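# Flip a bent straw into a lidded cup

## Task

Lift the bent steel straw out of its holder, flip it end over end, and push its long straight end through the hole in the cup lid until it reaches the bottom of the cup. The cup and the holder are not fixed and must both be standing upright at the end. The result only counts if it stays in place without the robot holding it. Finish by releasing the straw and moving the hand away.

## Robot and tools

Robot: a single arm ending in a five-finger right hand. Everything is steered through one reference spot, the hand point, which sits 0.05 m in front of the palm where the index pad meets the thumb tip in a pinch. Its axes: +z runs along the straightened fingers (fingertips about 0.06-0.07 m past the point), +y points out of the palm, +x runs across the palm away from the thumb. Across the palm the hand extends 0.08 m on the little-finger side; on the thumb side 0.02 m when the thumb is swung in front of the palm, otherwise up to 0.09 m. A rigid bracket on the little-finger side of the wrist stands 0.03 m beyond the point along +y and 0.11 m across the palm; it can collide.

Scene frame (used in result lines): origin on the table top under the arm base, +z up, +y to the left when facing along +x. The base may be tilted. Reported positions are in metres and can be slightly off at long reach; orientation is a wxyz quaternion.

Row format (shared by execute_actions and move): 14 numbers, each in [-1, 1]. Order: dx, dy, dz, rx, ry, rz, little, ring, middle, index, thumb_bend, thumb_turn, force_limit, speed. The first six are an offset, not an absolute pose: they are measured in the hand point's own axes from its measured pose at the start of the action (for a call's first action, from the last pose a result showed). Scale: 1.0 equals 0.6 m for dx, dy, dz and 180 degrees for the rotation; rx, ry, rz form one rotation vector. Every row in a table is relative to that same start pose, not to the row before. Finger numbers are absolute targets: +1 straight/open, -1 fully curled; thumb_bend +1 straight, -1 bent; thumb_turn +1 beside the palm, -1 in front of it facing the fingers. A pinch is roughly index -0.22, thumb_bend -0.75, thumb_turn -0.57. force_limit maps -1..+1 to about 0..10 N at the fingertip (0..15 N for both thumb motors) and only stops closing motion. speed maps -1..+1 to nearly still..full speed (full travel 0.6 s). Use speed -0.9 or lower for a gentle close, since fast fingers overshoot the force limit.

execute_actions(actions): a list of actions; each action is a table of up to 15 rows, one row per 1/30 s step, the last row repeating to fill 15 steps (0.5 s). An empty list just returns state and images. Each step the command is clipped to 100 mm and 16 degrees from the measured pose, so large offsets take several actions; the arm stops at the last clipped pose.

move(target, speed, stop_force, blocking): target is one 14-number row, offset from the pose in the latest result that shows one. The hand point follows a straight path (0.5-10 s; cut at 10 s) turning the short way. speed is m/s, 0.002-0.5, default 0.25 (turning up to twice that in rad/s). It does not avoid obstacles, may lag or overshoot speed near full reach. stop_force (9-40 N) ends the path when the wrist sensor feels that much extra push against the direction of travel for two steps; the hand backs off two steps and holds. Use it only with slow, non-rotating moves, and omit it when pulling away from something you press on. blocking=false returns after 0.5 s while the arm continues (not allowed with stop_force); check with wait(0). The result adds a move: line: done, contact, off_target, moving, held or fault, plus limits such as paced (pose clipped) or held (some steps blocked), and distance to target.

wait(seconds): 0-10 s, the arm holds its last command; returns early if a running move ends. stop(): brakes a running move. zoom_image(camera, region): region [x0, y0, x1, y1] in pixels, at most 504x504, from cam_head_left, cam_head_right, cam_high, cam_low (896x504) or cam_wrist (504x504 fisheye). show_instructions(): shows the reference image. finished_scene(scene): ends the current scene by number; irreversible, and the goal must already hold.

Result lines: hand point pose and velocities; Hand target (where the controller is heading); step readings (HELD marks held-back steps); Wrist force and Wrist torque in the hand point's axes (noisy, offset up to about 4 N, saturating near 50 N, pointing back into the arm when pressing); joint torques (raw, unreliable as contact proof); hand_measured, hand_stopped_by (moving, target, force, stalled, fault) and hand_load_n, each listing six values in the same motor order as the row. A dropped object shows as loads falling near zero. "pose unreachable" means the clearance check altered the command.

Gripping: a motor only starts when its target changes by 0.01 or more, then locks when it arrives or hits force_limit. Resend the same numbers to keep a grip; send a more open target to release; to squeeze harder, raise force_limit and send a more closed target. A whole-hand wrap (thumb turned fully in, set before approaching) fits objects 0.035-0.08 m across.

Avoid: pushing firmly with the stiff arm (a target just past contact can fault); contact torque over limits (wrist joints 24.6 N m, others 132 N m) or 150 N anywhere causes a 10 s stop; long loaded holds overheat motors (warning at 70 °C, brake stop at 85 °C). Do not drop, slam or knock anything off the table, keep cup and holder upright, and expect occasional outside nudges to loose objects.

Each tool is called after "Emit:" as a command line: name --argument value for each argument, lists and objects as JSON in quotes; but a table of rows of numbers goes row by row, as --pt "numbers of a row", without its own name.

Reference images:

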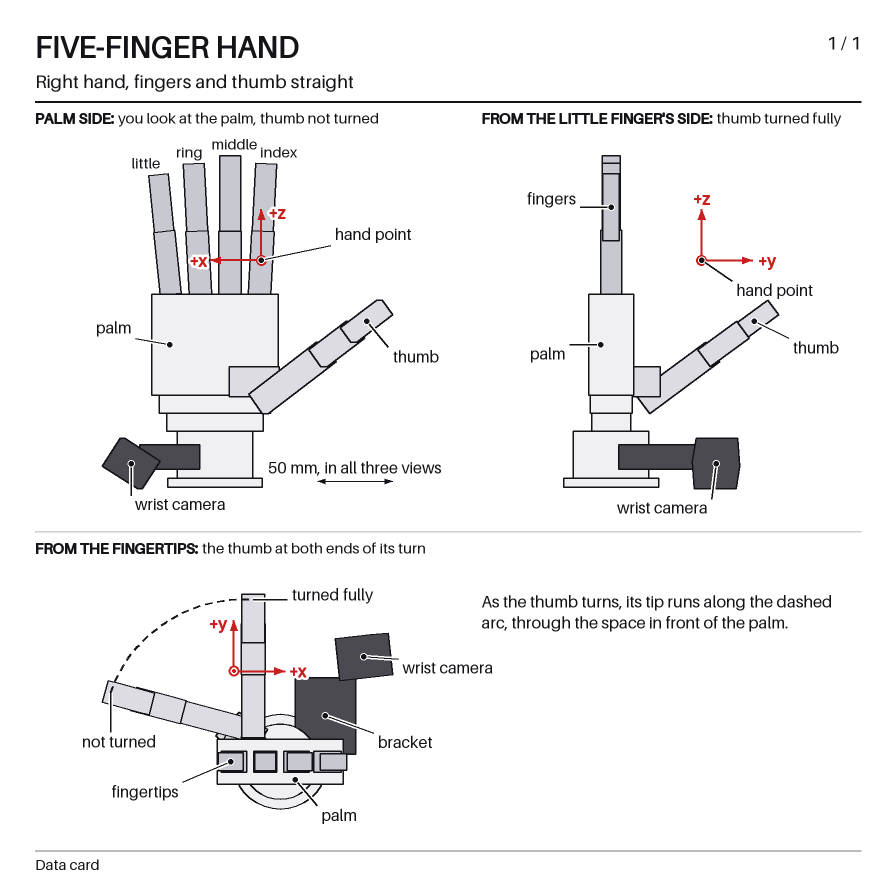

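## Session

Emit:
execute_actions --actions '[]'

Scene clock: 0.00 s.
end_effector_position=(+0.8378, -0.0975, +0.2970) hand_measured=(+1.000, +1.000, +1.000, +1.000, +1.000, +1.000) hand_load_n=(+0.0, +0.0, +0.0, +0.0, +0.0, +0.0) hand_stopped_by=(target, target, target, target, target, target) hand_force_limit=0.00 hand_speed=-0.80 end_effector_quat_wxyz=(+0.005, +0.470, +0.883, -0.012) end_effector_velocity=(+0.000, +0.000, +0.001) end_effector_angular_velocity=(-0.000, -0.001, +0.000)
Joint positions: [-0.132 -1.383  0.718  1.418  1.545 -0.91 ]
Joint velocities: [ 0.    -0.001  0.    -0.    -0.    -0.   ]
Joint torques (N m, as the arm reports them, + toward a larger angle): no reading
Wrist force (N, on the end effector, along its own x y z axes, offset not removed): no reading
Wrist torque (N m, same axes, about the end effector's origin, offset not removed): no reading
Hand target: +0.838, -0.097, +0.297; +0.005, +0.470, +0.883, -0.012

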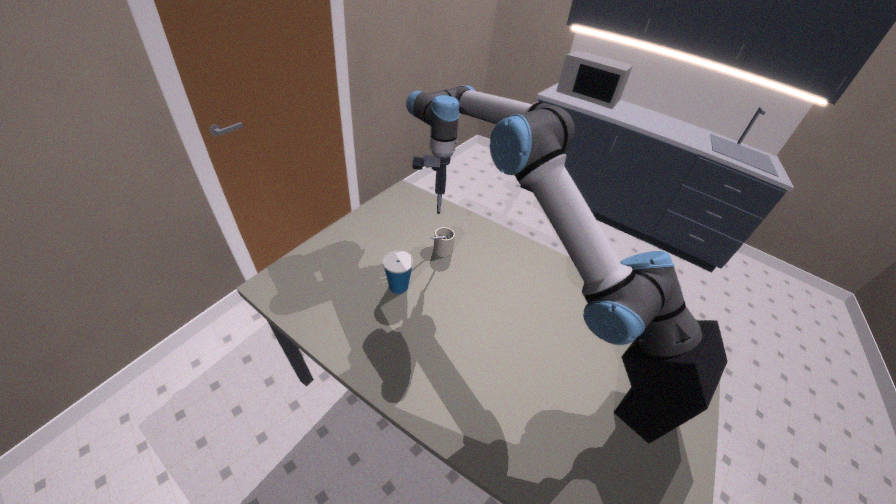

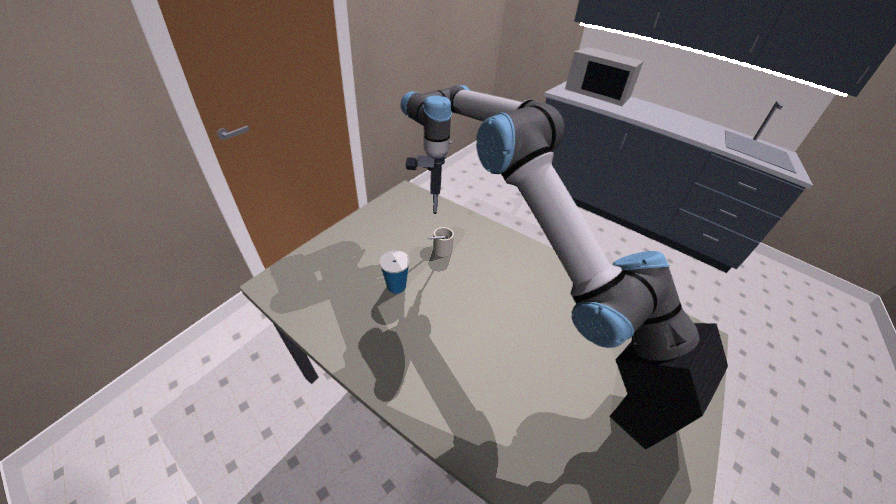

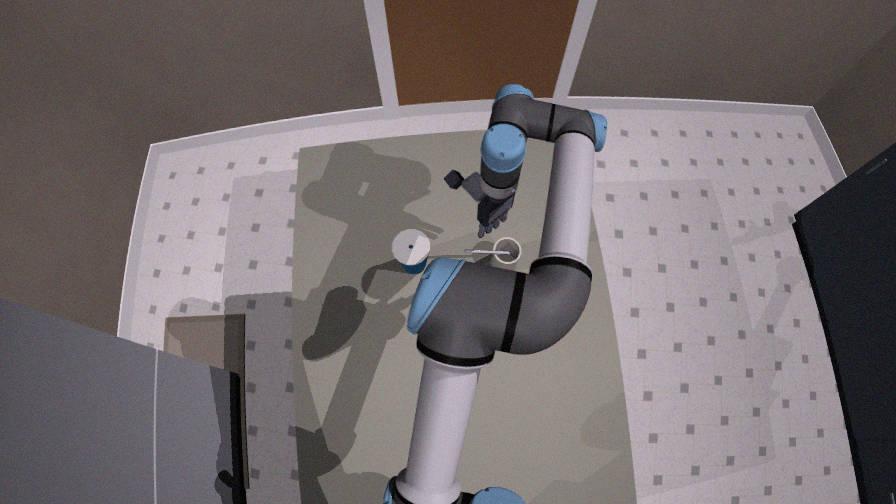

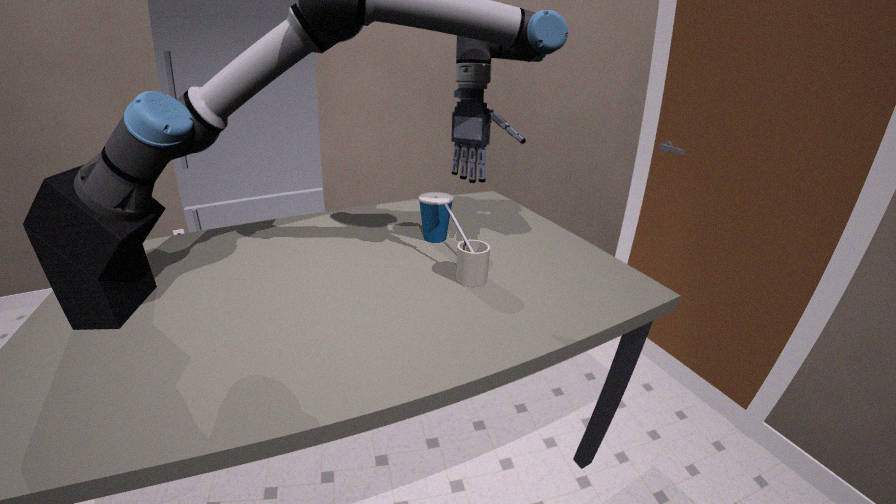

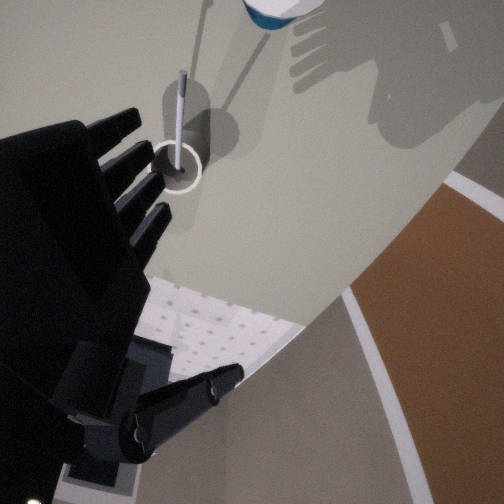

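Emit:
zoom_image --camera "cam_low" --region '[380, 90, 580, 300]'

Emit:
zoom_image --camera "cam_high" --region '[370, 160, 550, 290]'

Emit:
zoom_image --camera "cam_head_left" --region '[360, 140, 500, 310]'

Emit:
zoom_image --camera "cam_wrist" --region '[110, 40, 270, 220]'

Region (380, 90, 580, 300) of cam_low's 896x504 image, scaled by 2.400, with more detail than that image has; it fills the left 480 columns of this view, and the rest is white.

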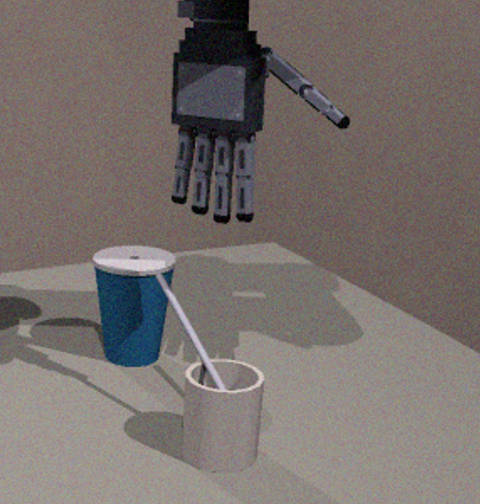

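Region (370, 160, 550, 290) of cam_high's 896x504 image, scaled by 2.800, with more detail than that image has.

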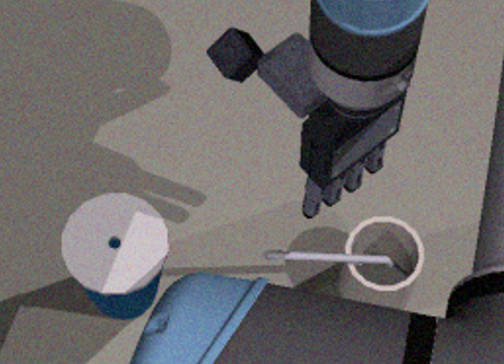

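Region (360, 140, 500, 310) of cam_head_left's 896x504 image, scaled by 2.965, with more detail than that image has; it fills the left 415 columns of this view, and the rest is white.

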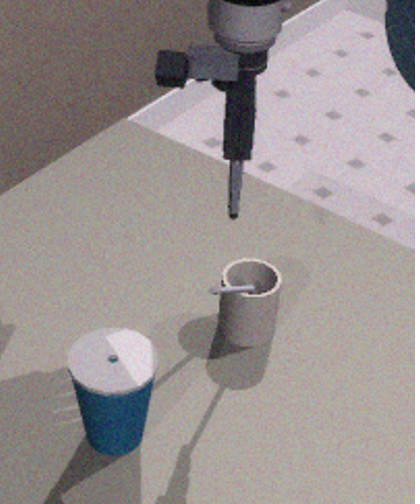

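Region (110, 40, 270, 220) of cam_wrist's 504x504 image, scaled by 2.800, with more detail than that image has.

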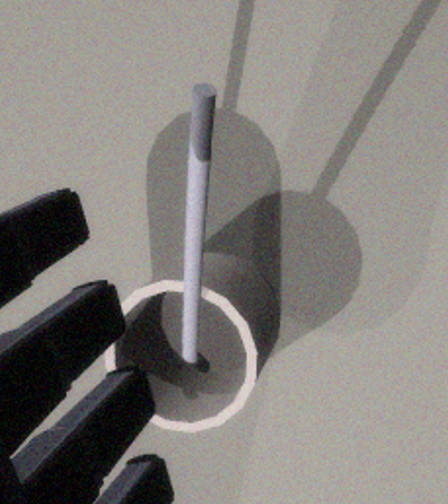

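Emit:
move --target '[0.198,-0.305,0.08,-0.525,0.004,0.296,1,1,1,0.6,-0.75,-0.57,0,0.5]' --speed 0.4

Scene clock: 47.33 s.
end_effector_position=(+0.6195, -0.1021, +0.2500) hand_measured=(+1.000, +1.000, +1.000, +0.600, -0.750, -0.570) hand_load_n=(+0.0, +0.0, +0.0, +0.0, +0.0, +0.0) hand_stopped_by=(target, target, target, target, target, target) hand_force_limit=0.00 hand_speed=0.50 end_effector_quat_wxyz=(+0.335, +0.624, +0.337, +0.621) end_effector_velocity=(+0.001, -0.000, -0.000) end_effector_angular_velocity=(-0.001, -0.012, -0.001)
Joint positions: [-0.335 -1.759  2.579 -1.706  1.119  0.798]
Joint velocities: [ 0.003  0.016 -0.002 -0.025  0.006  0.001]
Joint torques (N m, as the arm reports them, + toward a larger angle): [ 17.21 -13.36  -8.9   -3.99   2.79   1.41]
Wrist force (N, on the end effector, along its own x y z axes, offset not removed): [2.2 -1.5 -5.9]
Wrist torque (N m, same axes, about the end effector's origin, offset not removed): [0.02 -0.12 -0.13]
Hand target: +0.620, -0.102, +0.250; +0.336, +0.623, +0.336, +0.621
Off the commanded pose: 0.000 m, 0 deg.
move: done

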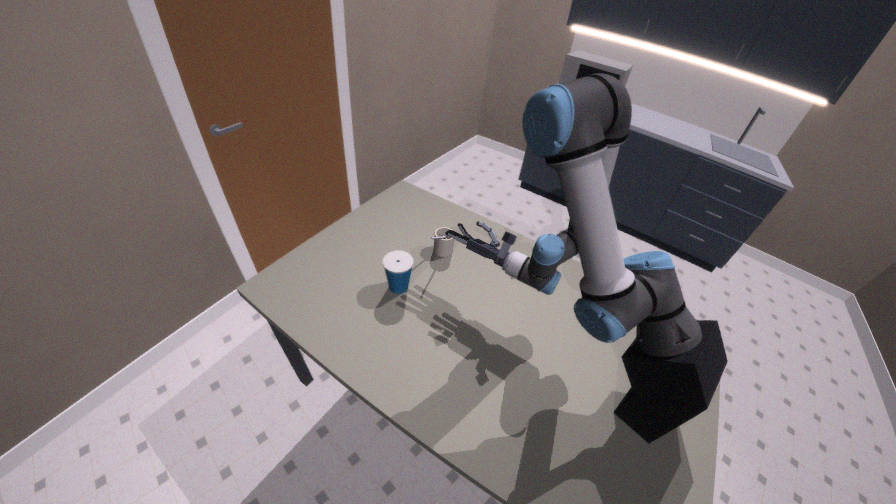

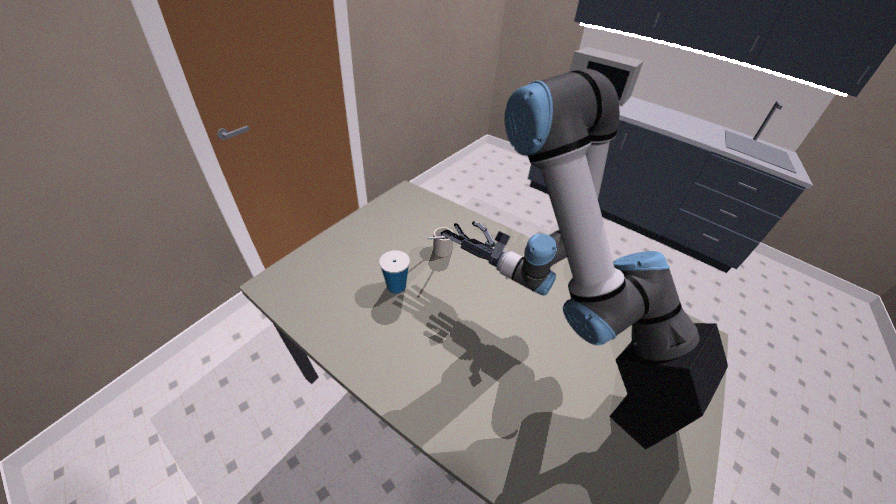

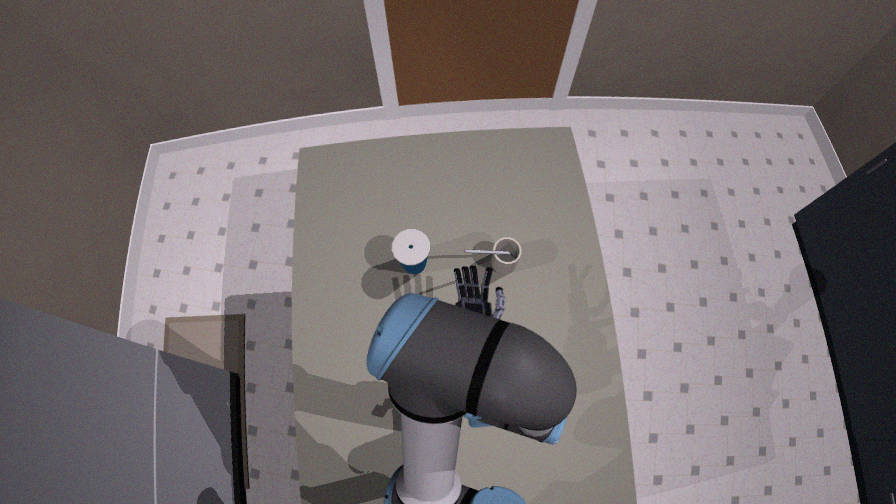

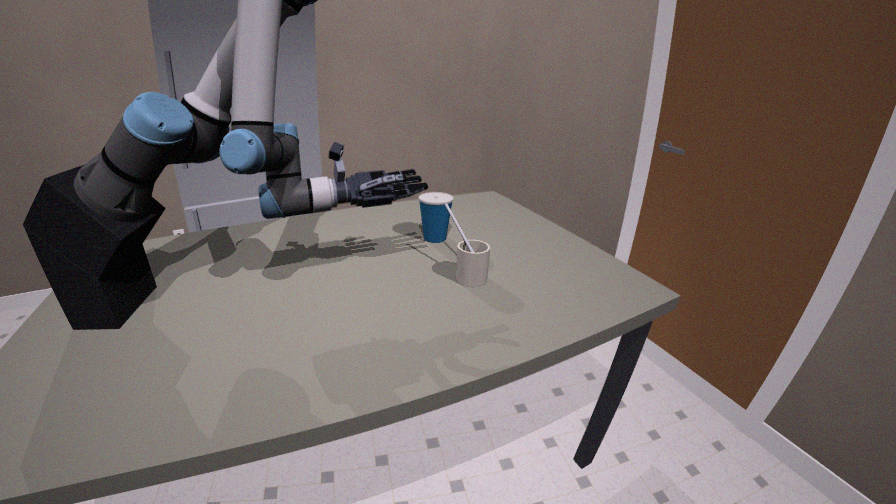

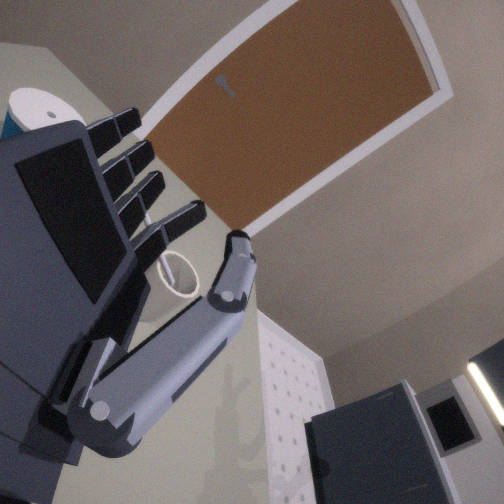

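Emit:
move --target '[-0.12,-0.18,0.03,0,0,0,1,1,1,0.9,-0.75,-0.57,0,0.5]'

Emit:
zoom_image --camera "cam_high" --region '[380, 210, 550, 330]'

Emit:
zoom_image --camera "cam_low" --region '[330, 170, 530, 300]'

Scene clock: 51.17 s.
end_effector_position=(+0.6367, -0.1028, +0.1201) hand_measured=(+1.000, +1.000, +1.000, +0.900, -0.750, -0.570) hand_load_n=(+0.0, +0.0, +0.0, +0.0, +0.0, +0.0) hand_stopped_by=(target, target, target, target, target, target) hand_force_limit=0.00 hand_speed=0.50 end_effector_quat_wxyz=(+0.335, +0.624, +0.337, +0.621) end_effector_velocity=(+0.001, -0.001, -0.001) end_effector_angular_velocity=(-0.001, -0.003, -0.002)
Joint positions: [-0.248 -1.268  2.371 -1.958  1.175  0.725]
Joint velocities: [ 0.001  0.005 -0.005 -0.002  0.003 -0.001]
Joint torques (N m, as the arm reports them, + toward a larger angle): [ 12.8  -20.91  -4.42  -3.6    2.78  -1.16]
Wrist force (N, on the end effector, along its own x y z axes, offset not removed): [-3.7 -2.3 -0.7]
Wrist torque (N m, same axes, about the end effector's origin, offset not removed): [-0.10 0.66 -0.32]
Hand target: +0.637, -0.103, +0.120; +0.335, +0.624, +0.337, +0.621
Off the commanded pose: 0.000 m, 0 deg.
move: done

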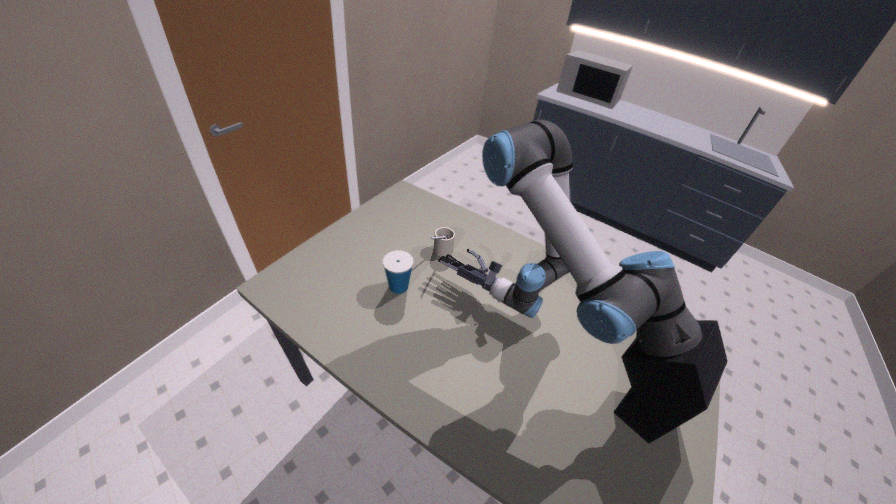

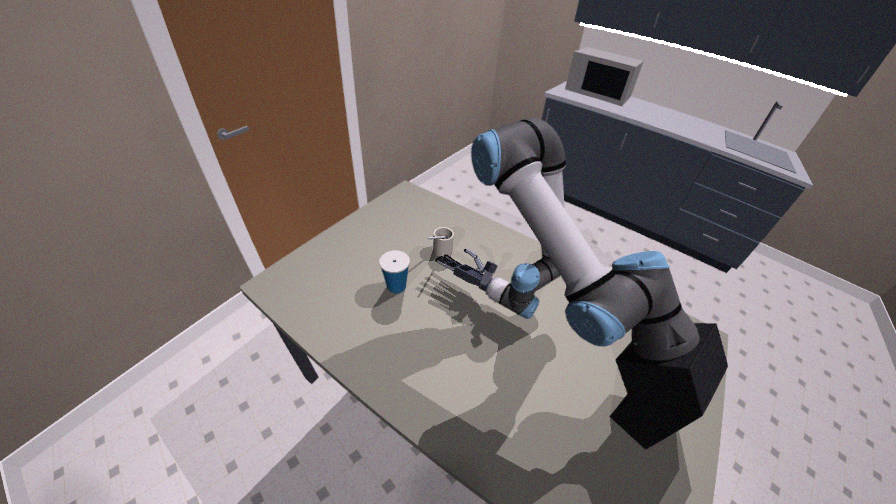

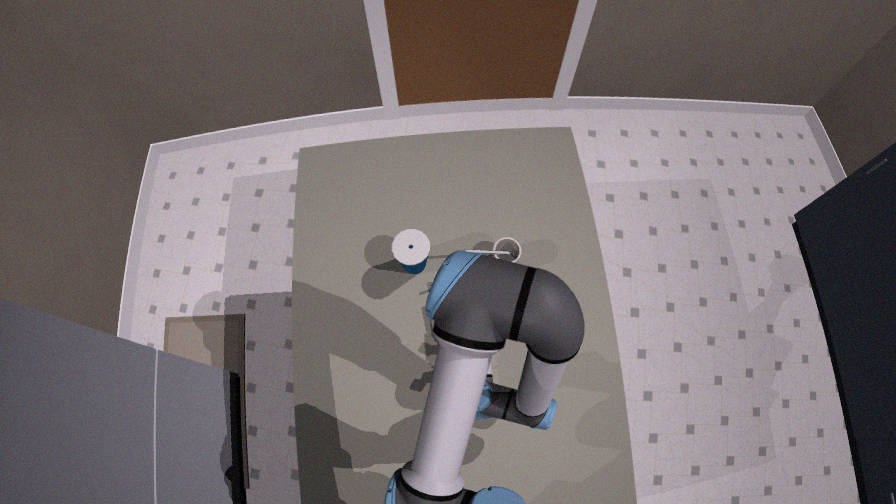

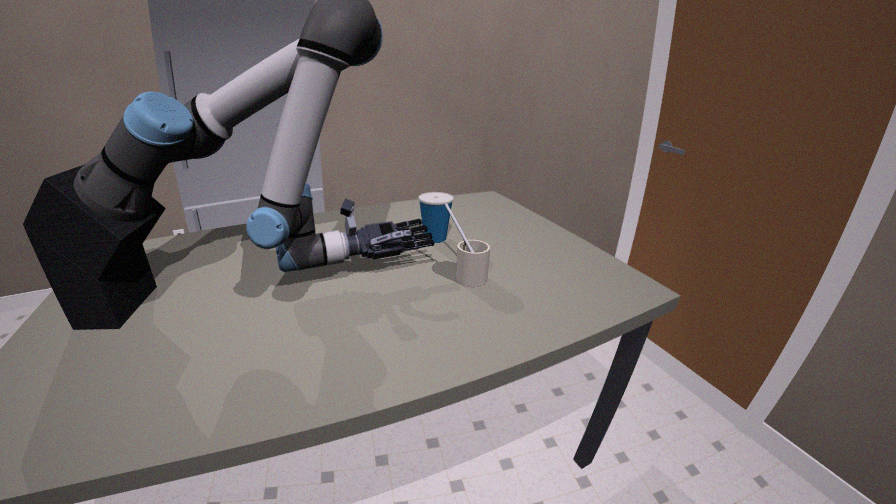

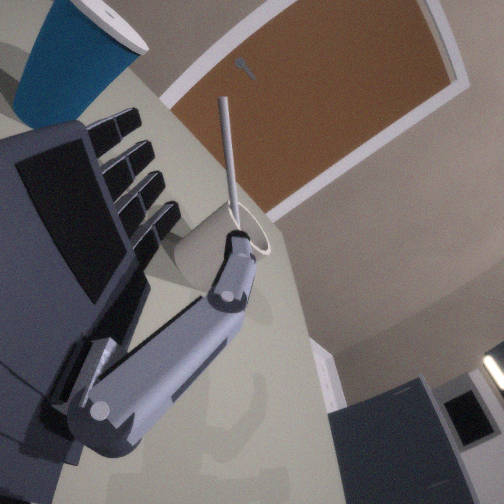

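Region (380, 210, 550, 330) of cam_high's 896x504 image, scaled by 2.965, with more detail than that image has; it fills the top 356 rows of this view, and the rest is white.

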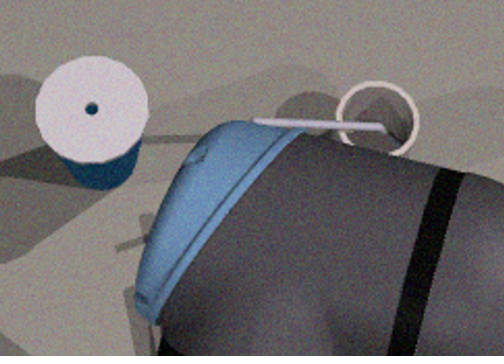

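Region (330, 170, 530, 300) of cam_low's 896x504 image, scaled by 2.520, with more detail than that image has; it fills the top 328 rows of this view, and the rest is white.

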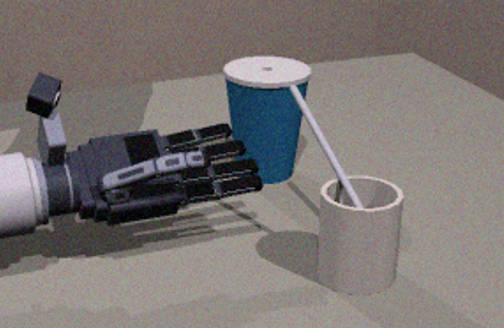

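Emit:
move --target '[0.02,0,0.13,0,0,0,1,1,1,0.9,-0.75,-0.57,0,0.5]' --speed 0.15

Emit:
zoom_image --camera "cam_head_left" --region '[380, 200, 520, 300]'

Emit:
zoom_image --camera "cam_low" --region '[330, 170, 530, 300]'

Scene clock: 56.03 s.
end_effector_position=(+0.7146, -0.0927, +0.1264) hand_measured=(+1.000, +1.000, +1.000, +0.900, -0.750, -0.570) hand_load_n=(+0.0, +0.0, +0.0, +0.0, +0.0, +0.0) hand_stopped_by=(target, target, target, target, target, target) hand_force_limit=0.00 hand_speed=0.50 end_effector_quat_wxyz=(+0.335, +0.624, +0.337, +0.621) end_effector_velocity=(+0.002, -0.000, -0.000) end_effector_angular_velocity=(-0.000, +0.001, -0.002)
Joint positions: [-0.158 -1.326  2.189 -1.692  1.235  0.653]
Joint velocities: [ 0.002 -0.    -0.005  0.007  0.003 -0.002]
Joint torques (N m, as the arm reports them, + toward a larger angle): [ 16.24 -51.06  -7.14   0.14   2.68  -1.09]
Wrist force (N, on the end effector, along its own x y z axes, offset not removed): [-0.5 -8.2 0.7]
Wrist torque (N m, same axes, about the end effector's origin, offset not removed): [-1.16 0.06 -0.29]
Hand target: +0.715, -0.093, +0.126; +0.335, +0.624, +0.337, +0.621
Off the commanded pose: 0.000 m, 0 deg.
move: done

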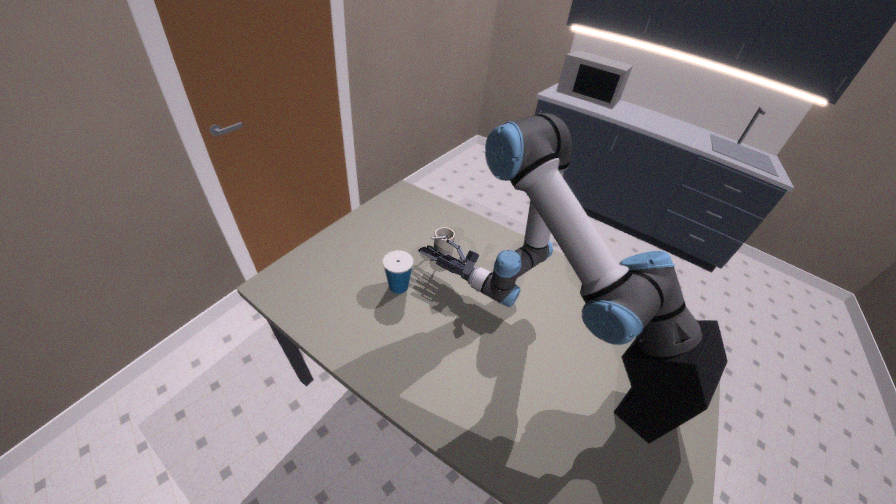

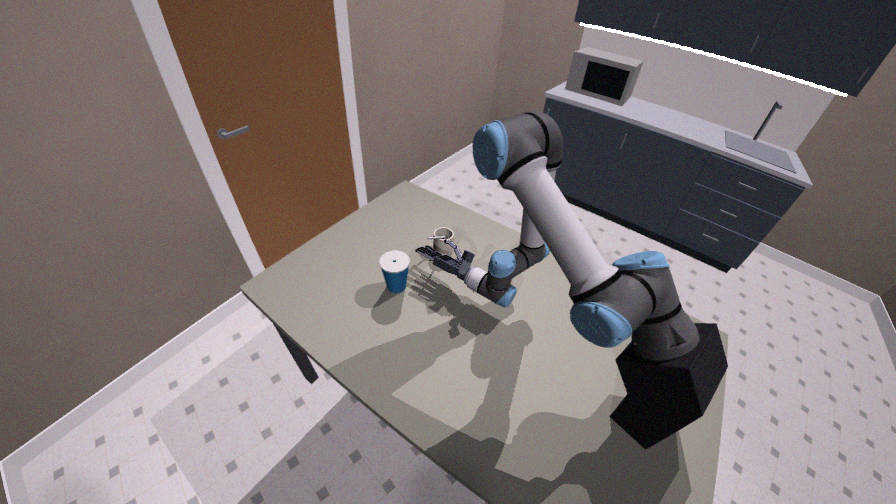

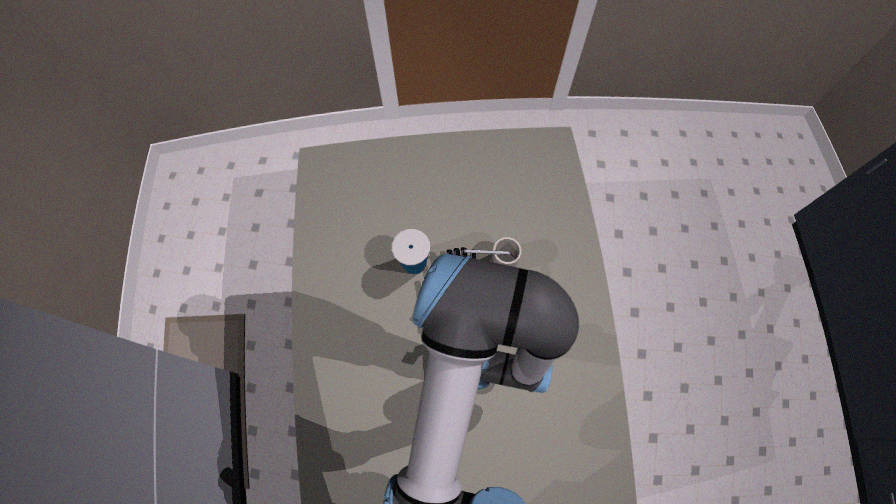

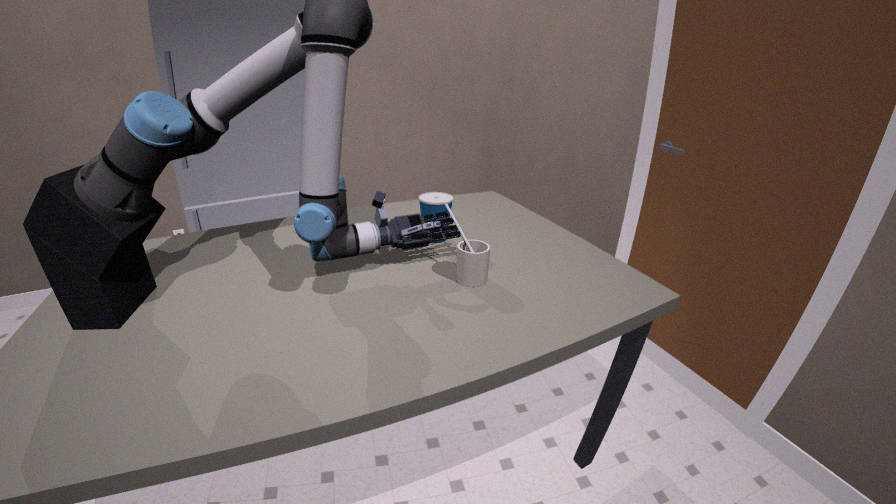

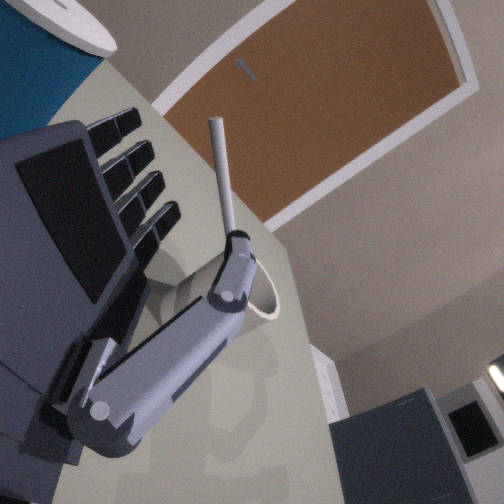

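Region (380, 200, 520, 300) of cam_head_left's 896x504 image, scaled by 3.600, with more detail than that image has; it fills the top 360 rows of this view, and the rest is white.

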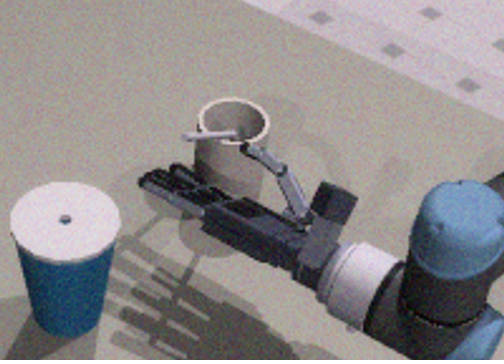

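Region (330, 170, 530, 300) of cam_low's 896x504 image, scaled by 2.520, with more detail than that image has; it fills the top 328 rows of this view, and the rest is white.

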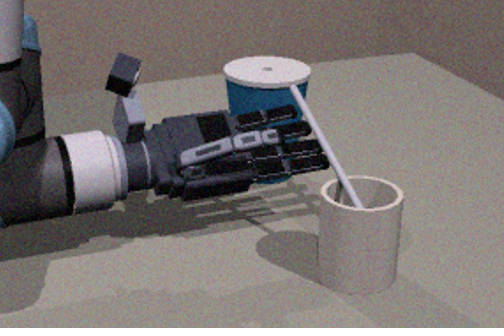

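Emit:
move --target '[-0.01,0,0.06,0,0,0,1,1,1,0.9,-0.75,-0.57,0,0.5]' --speed 0.08

Emit:
zoom_image --camera "cam_head_left" --region '[400, 210, 490, 280]'

Emit:
zoom_image --camera "cam_low" --region '[400, 180, 510, 270]'

Emit:
zoom_image --camera "cam_high" --region '[430, 220, 530, 280]'

Scene clock: 62.90 s.
end_effector_position=(+0.7504, -0.0977, +0.1230) hand_measured=(+1.000, +1.000, +1.000, +0.900, -0.750, -0.570) hand_load_n=(+0.0, +0.0, +0.0, +0.0, +0.0, +0.0) hand_stopped_by=(target, target, target, target, target, target) hand_force_limit=0.00 hand_speed=0.50 end_effector_quat_wxyz=(+0.335, +0.624, +0.337, +0.621) end_effector_velocity=(+0.002, -0.000, -0.000) end_effector_angular_velocity=(+0.000, +0.000, +0.000)
Joint positions: [-0.142 -1.32   2.091 -1.597  1.246  0.641]
Joint velocities: [ 0.001 -0.    -0.006  0.007  0.    -0.001]
Joint torques (N m, as the arm reports them, + toward a larger angle): [ 14.76 -25.72 -10.53  -0.07   2.5   -1.38]
Wrist force (N, on the end effector, along its own x y z axes, offset not removed): [1.7 -3.1 -0.7]
Wrist torque (N m, same axes, about the end effector's origin, offset not removed): [-0.49 -0.32 0.18]
Hand target: +0.751, -0.098, +0.123; +0.335, +0.624, +0.337, +0.621
Off the commanded pose: 0.000 m, 0 deg.
move: done

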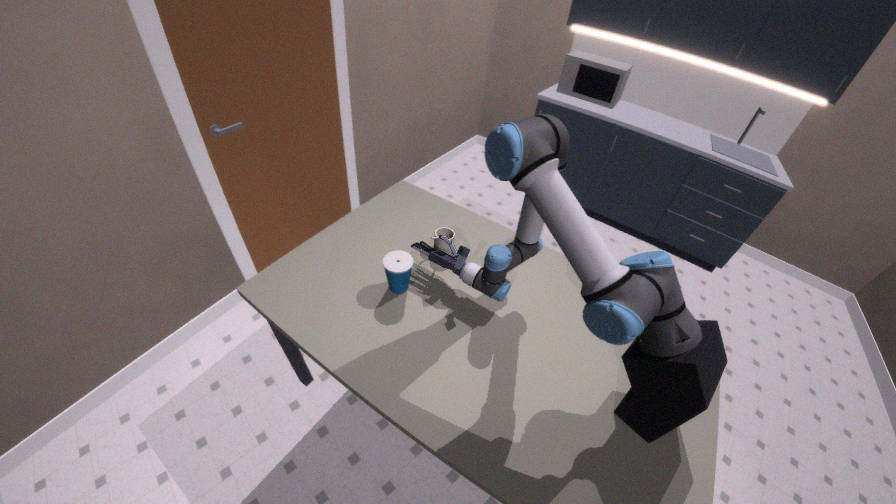

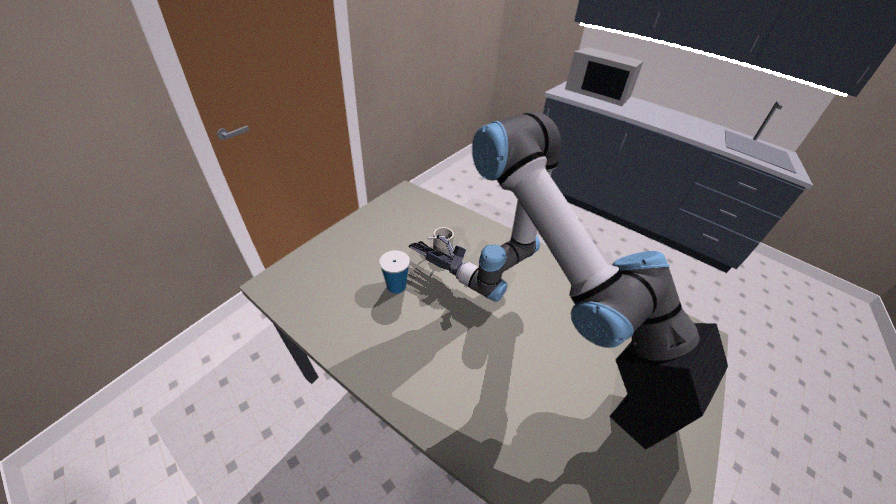

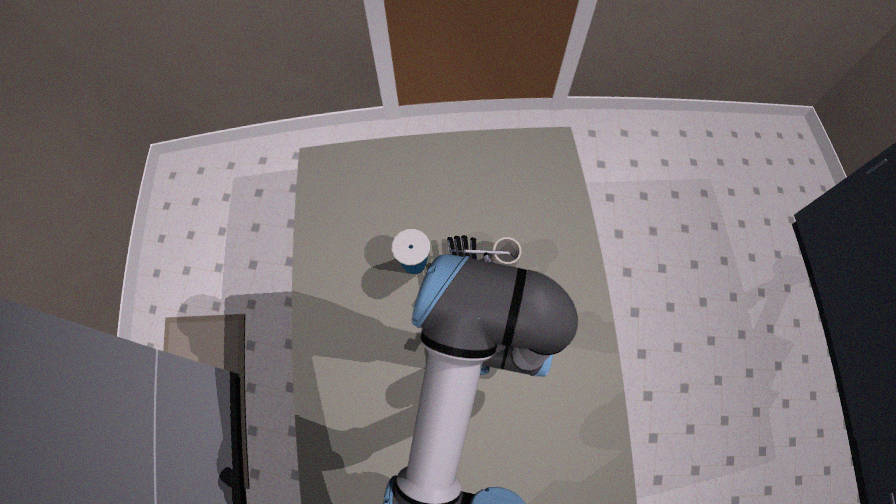

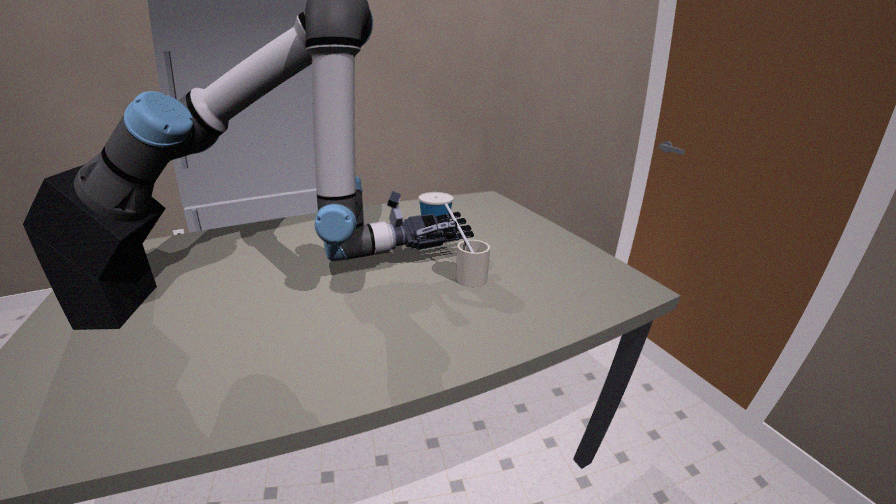

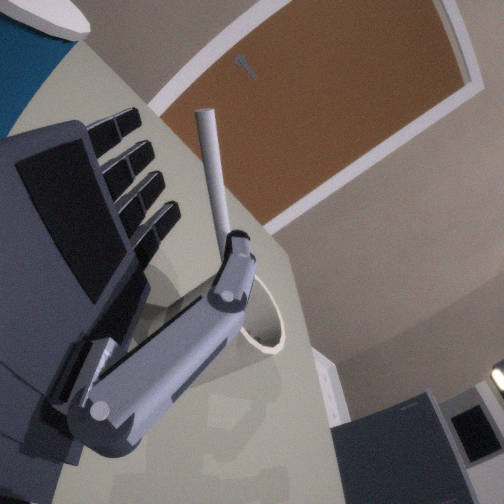

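Region (400, 210, 490, 280) of cam_head_left's 896x504 image, scaled by 5.600, with more detail than that image has.

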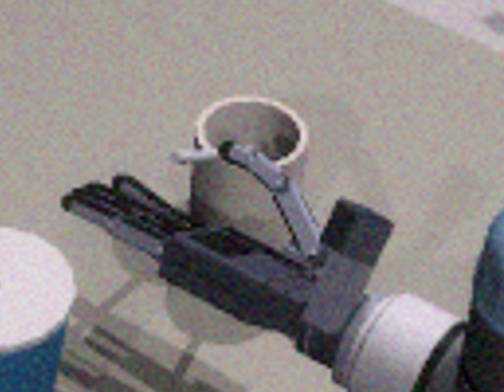

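Region (400, 180, 510, 270) of cam_low's 896x504 image, scaled by 4.582, with more detail than that image has; it fills the top 412 rows of this view, and the rest is white.

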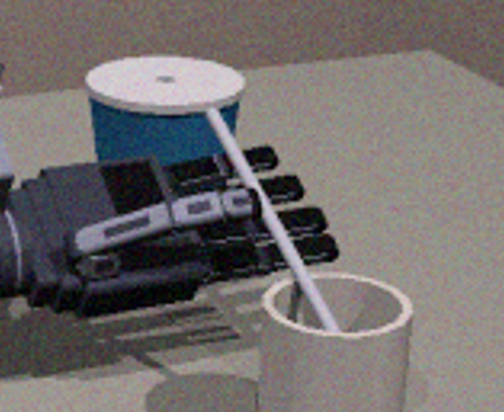

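Region (430, 220, 530, 280) of cam_high's 896x504 image, scaled by 5.040, with more detail than that image has; it fills the top 302 rows of this view, and the rest is white.

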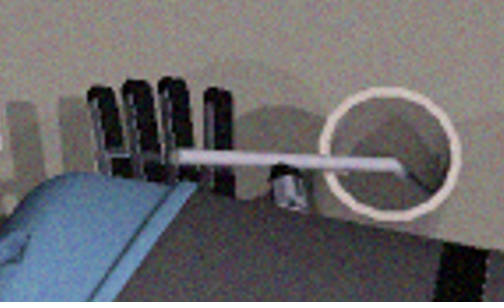

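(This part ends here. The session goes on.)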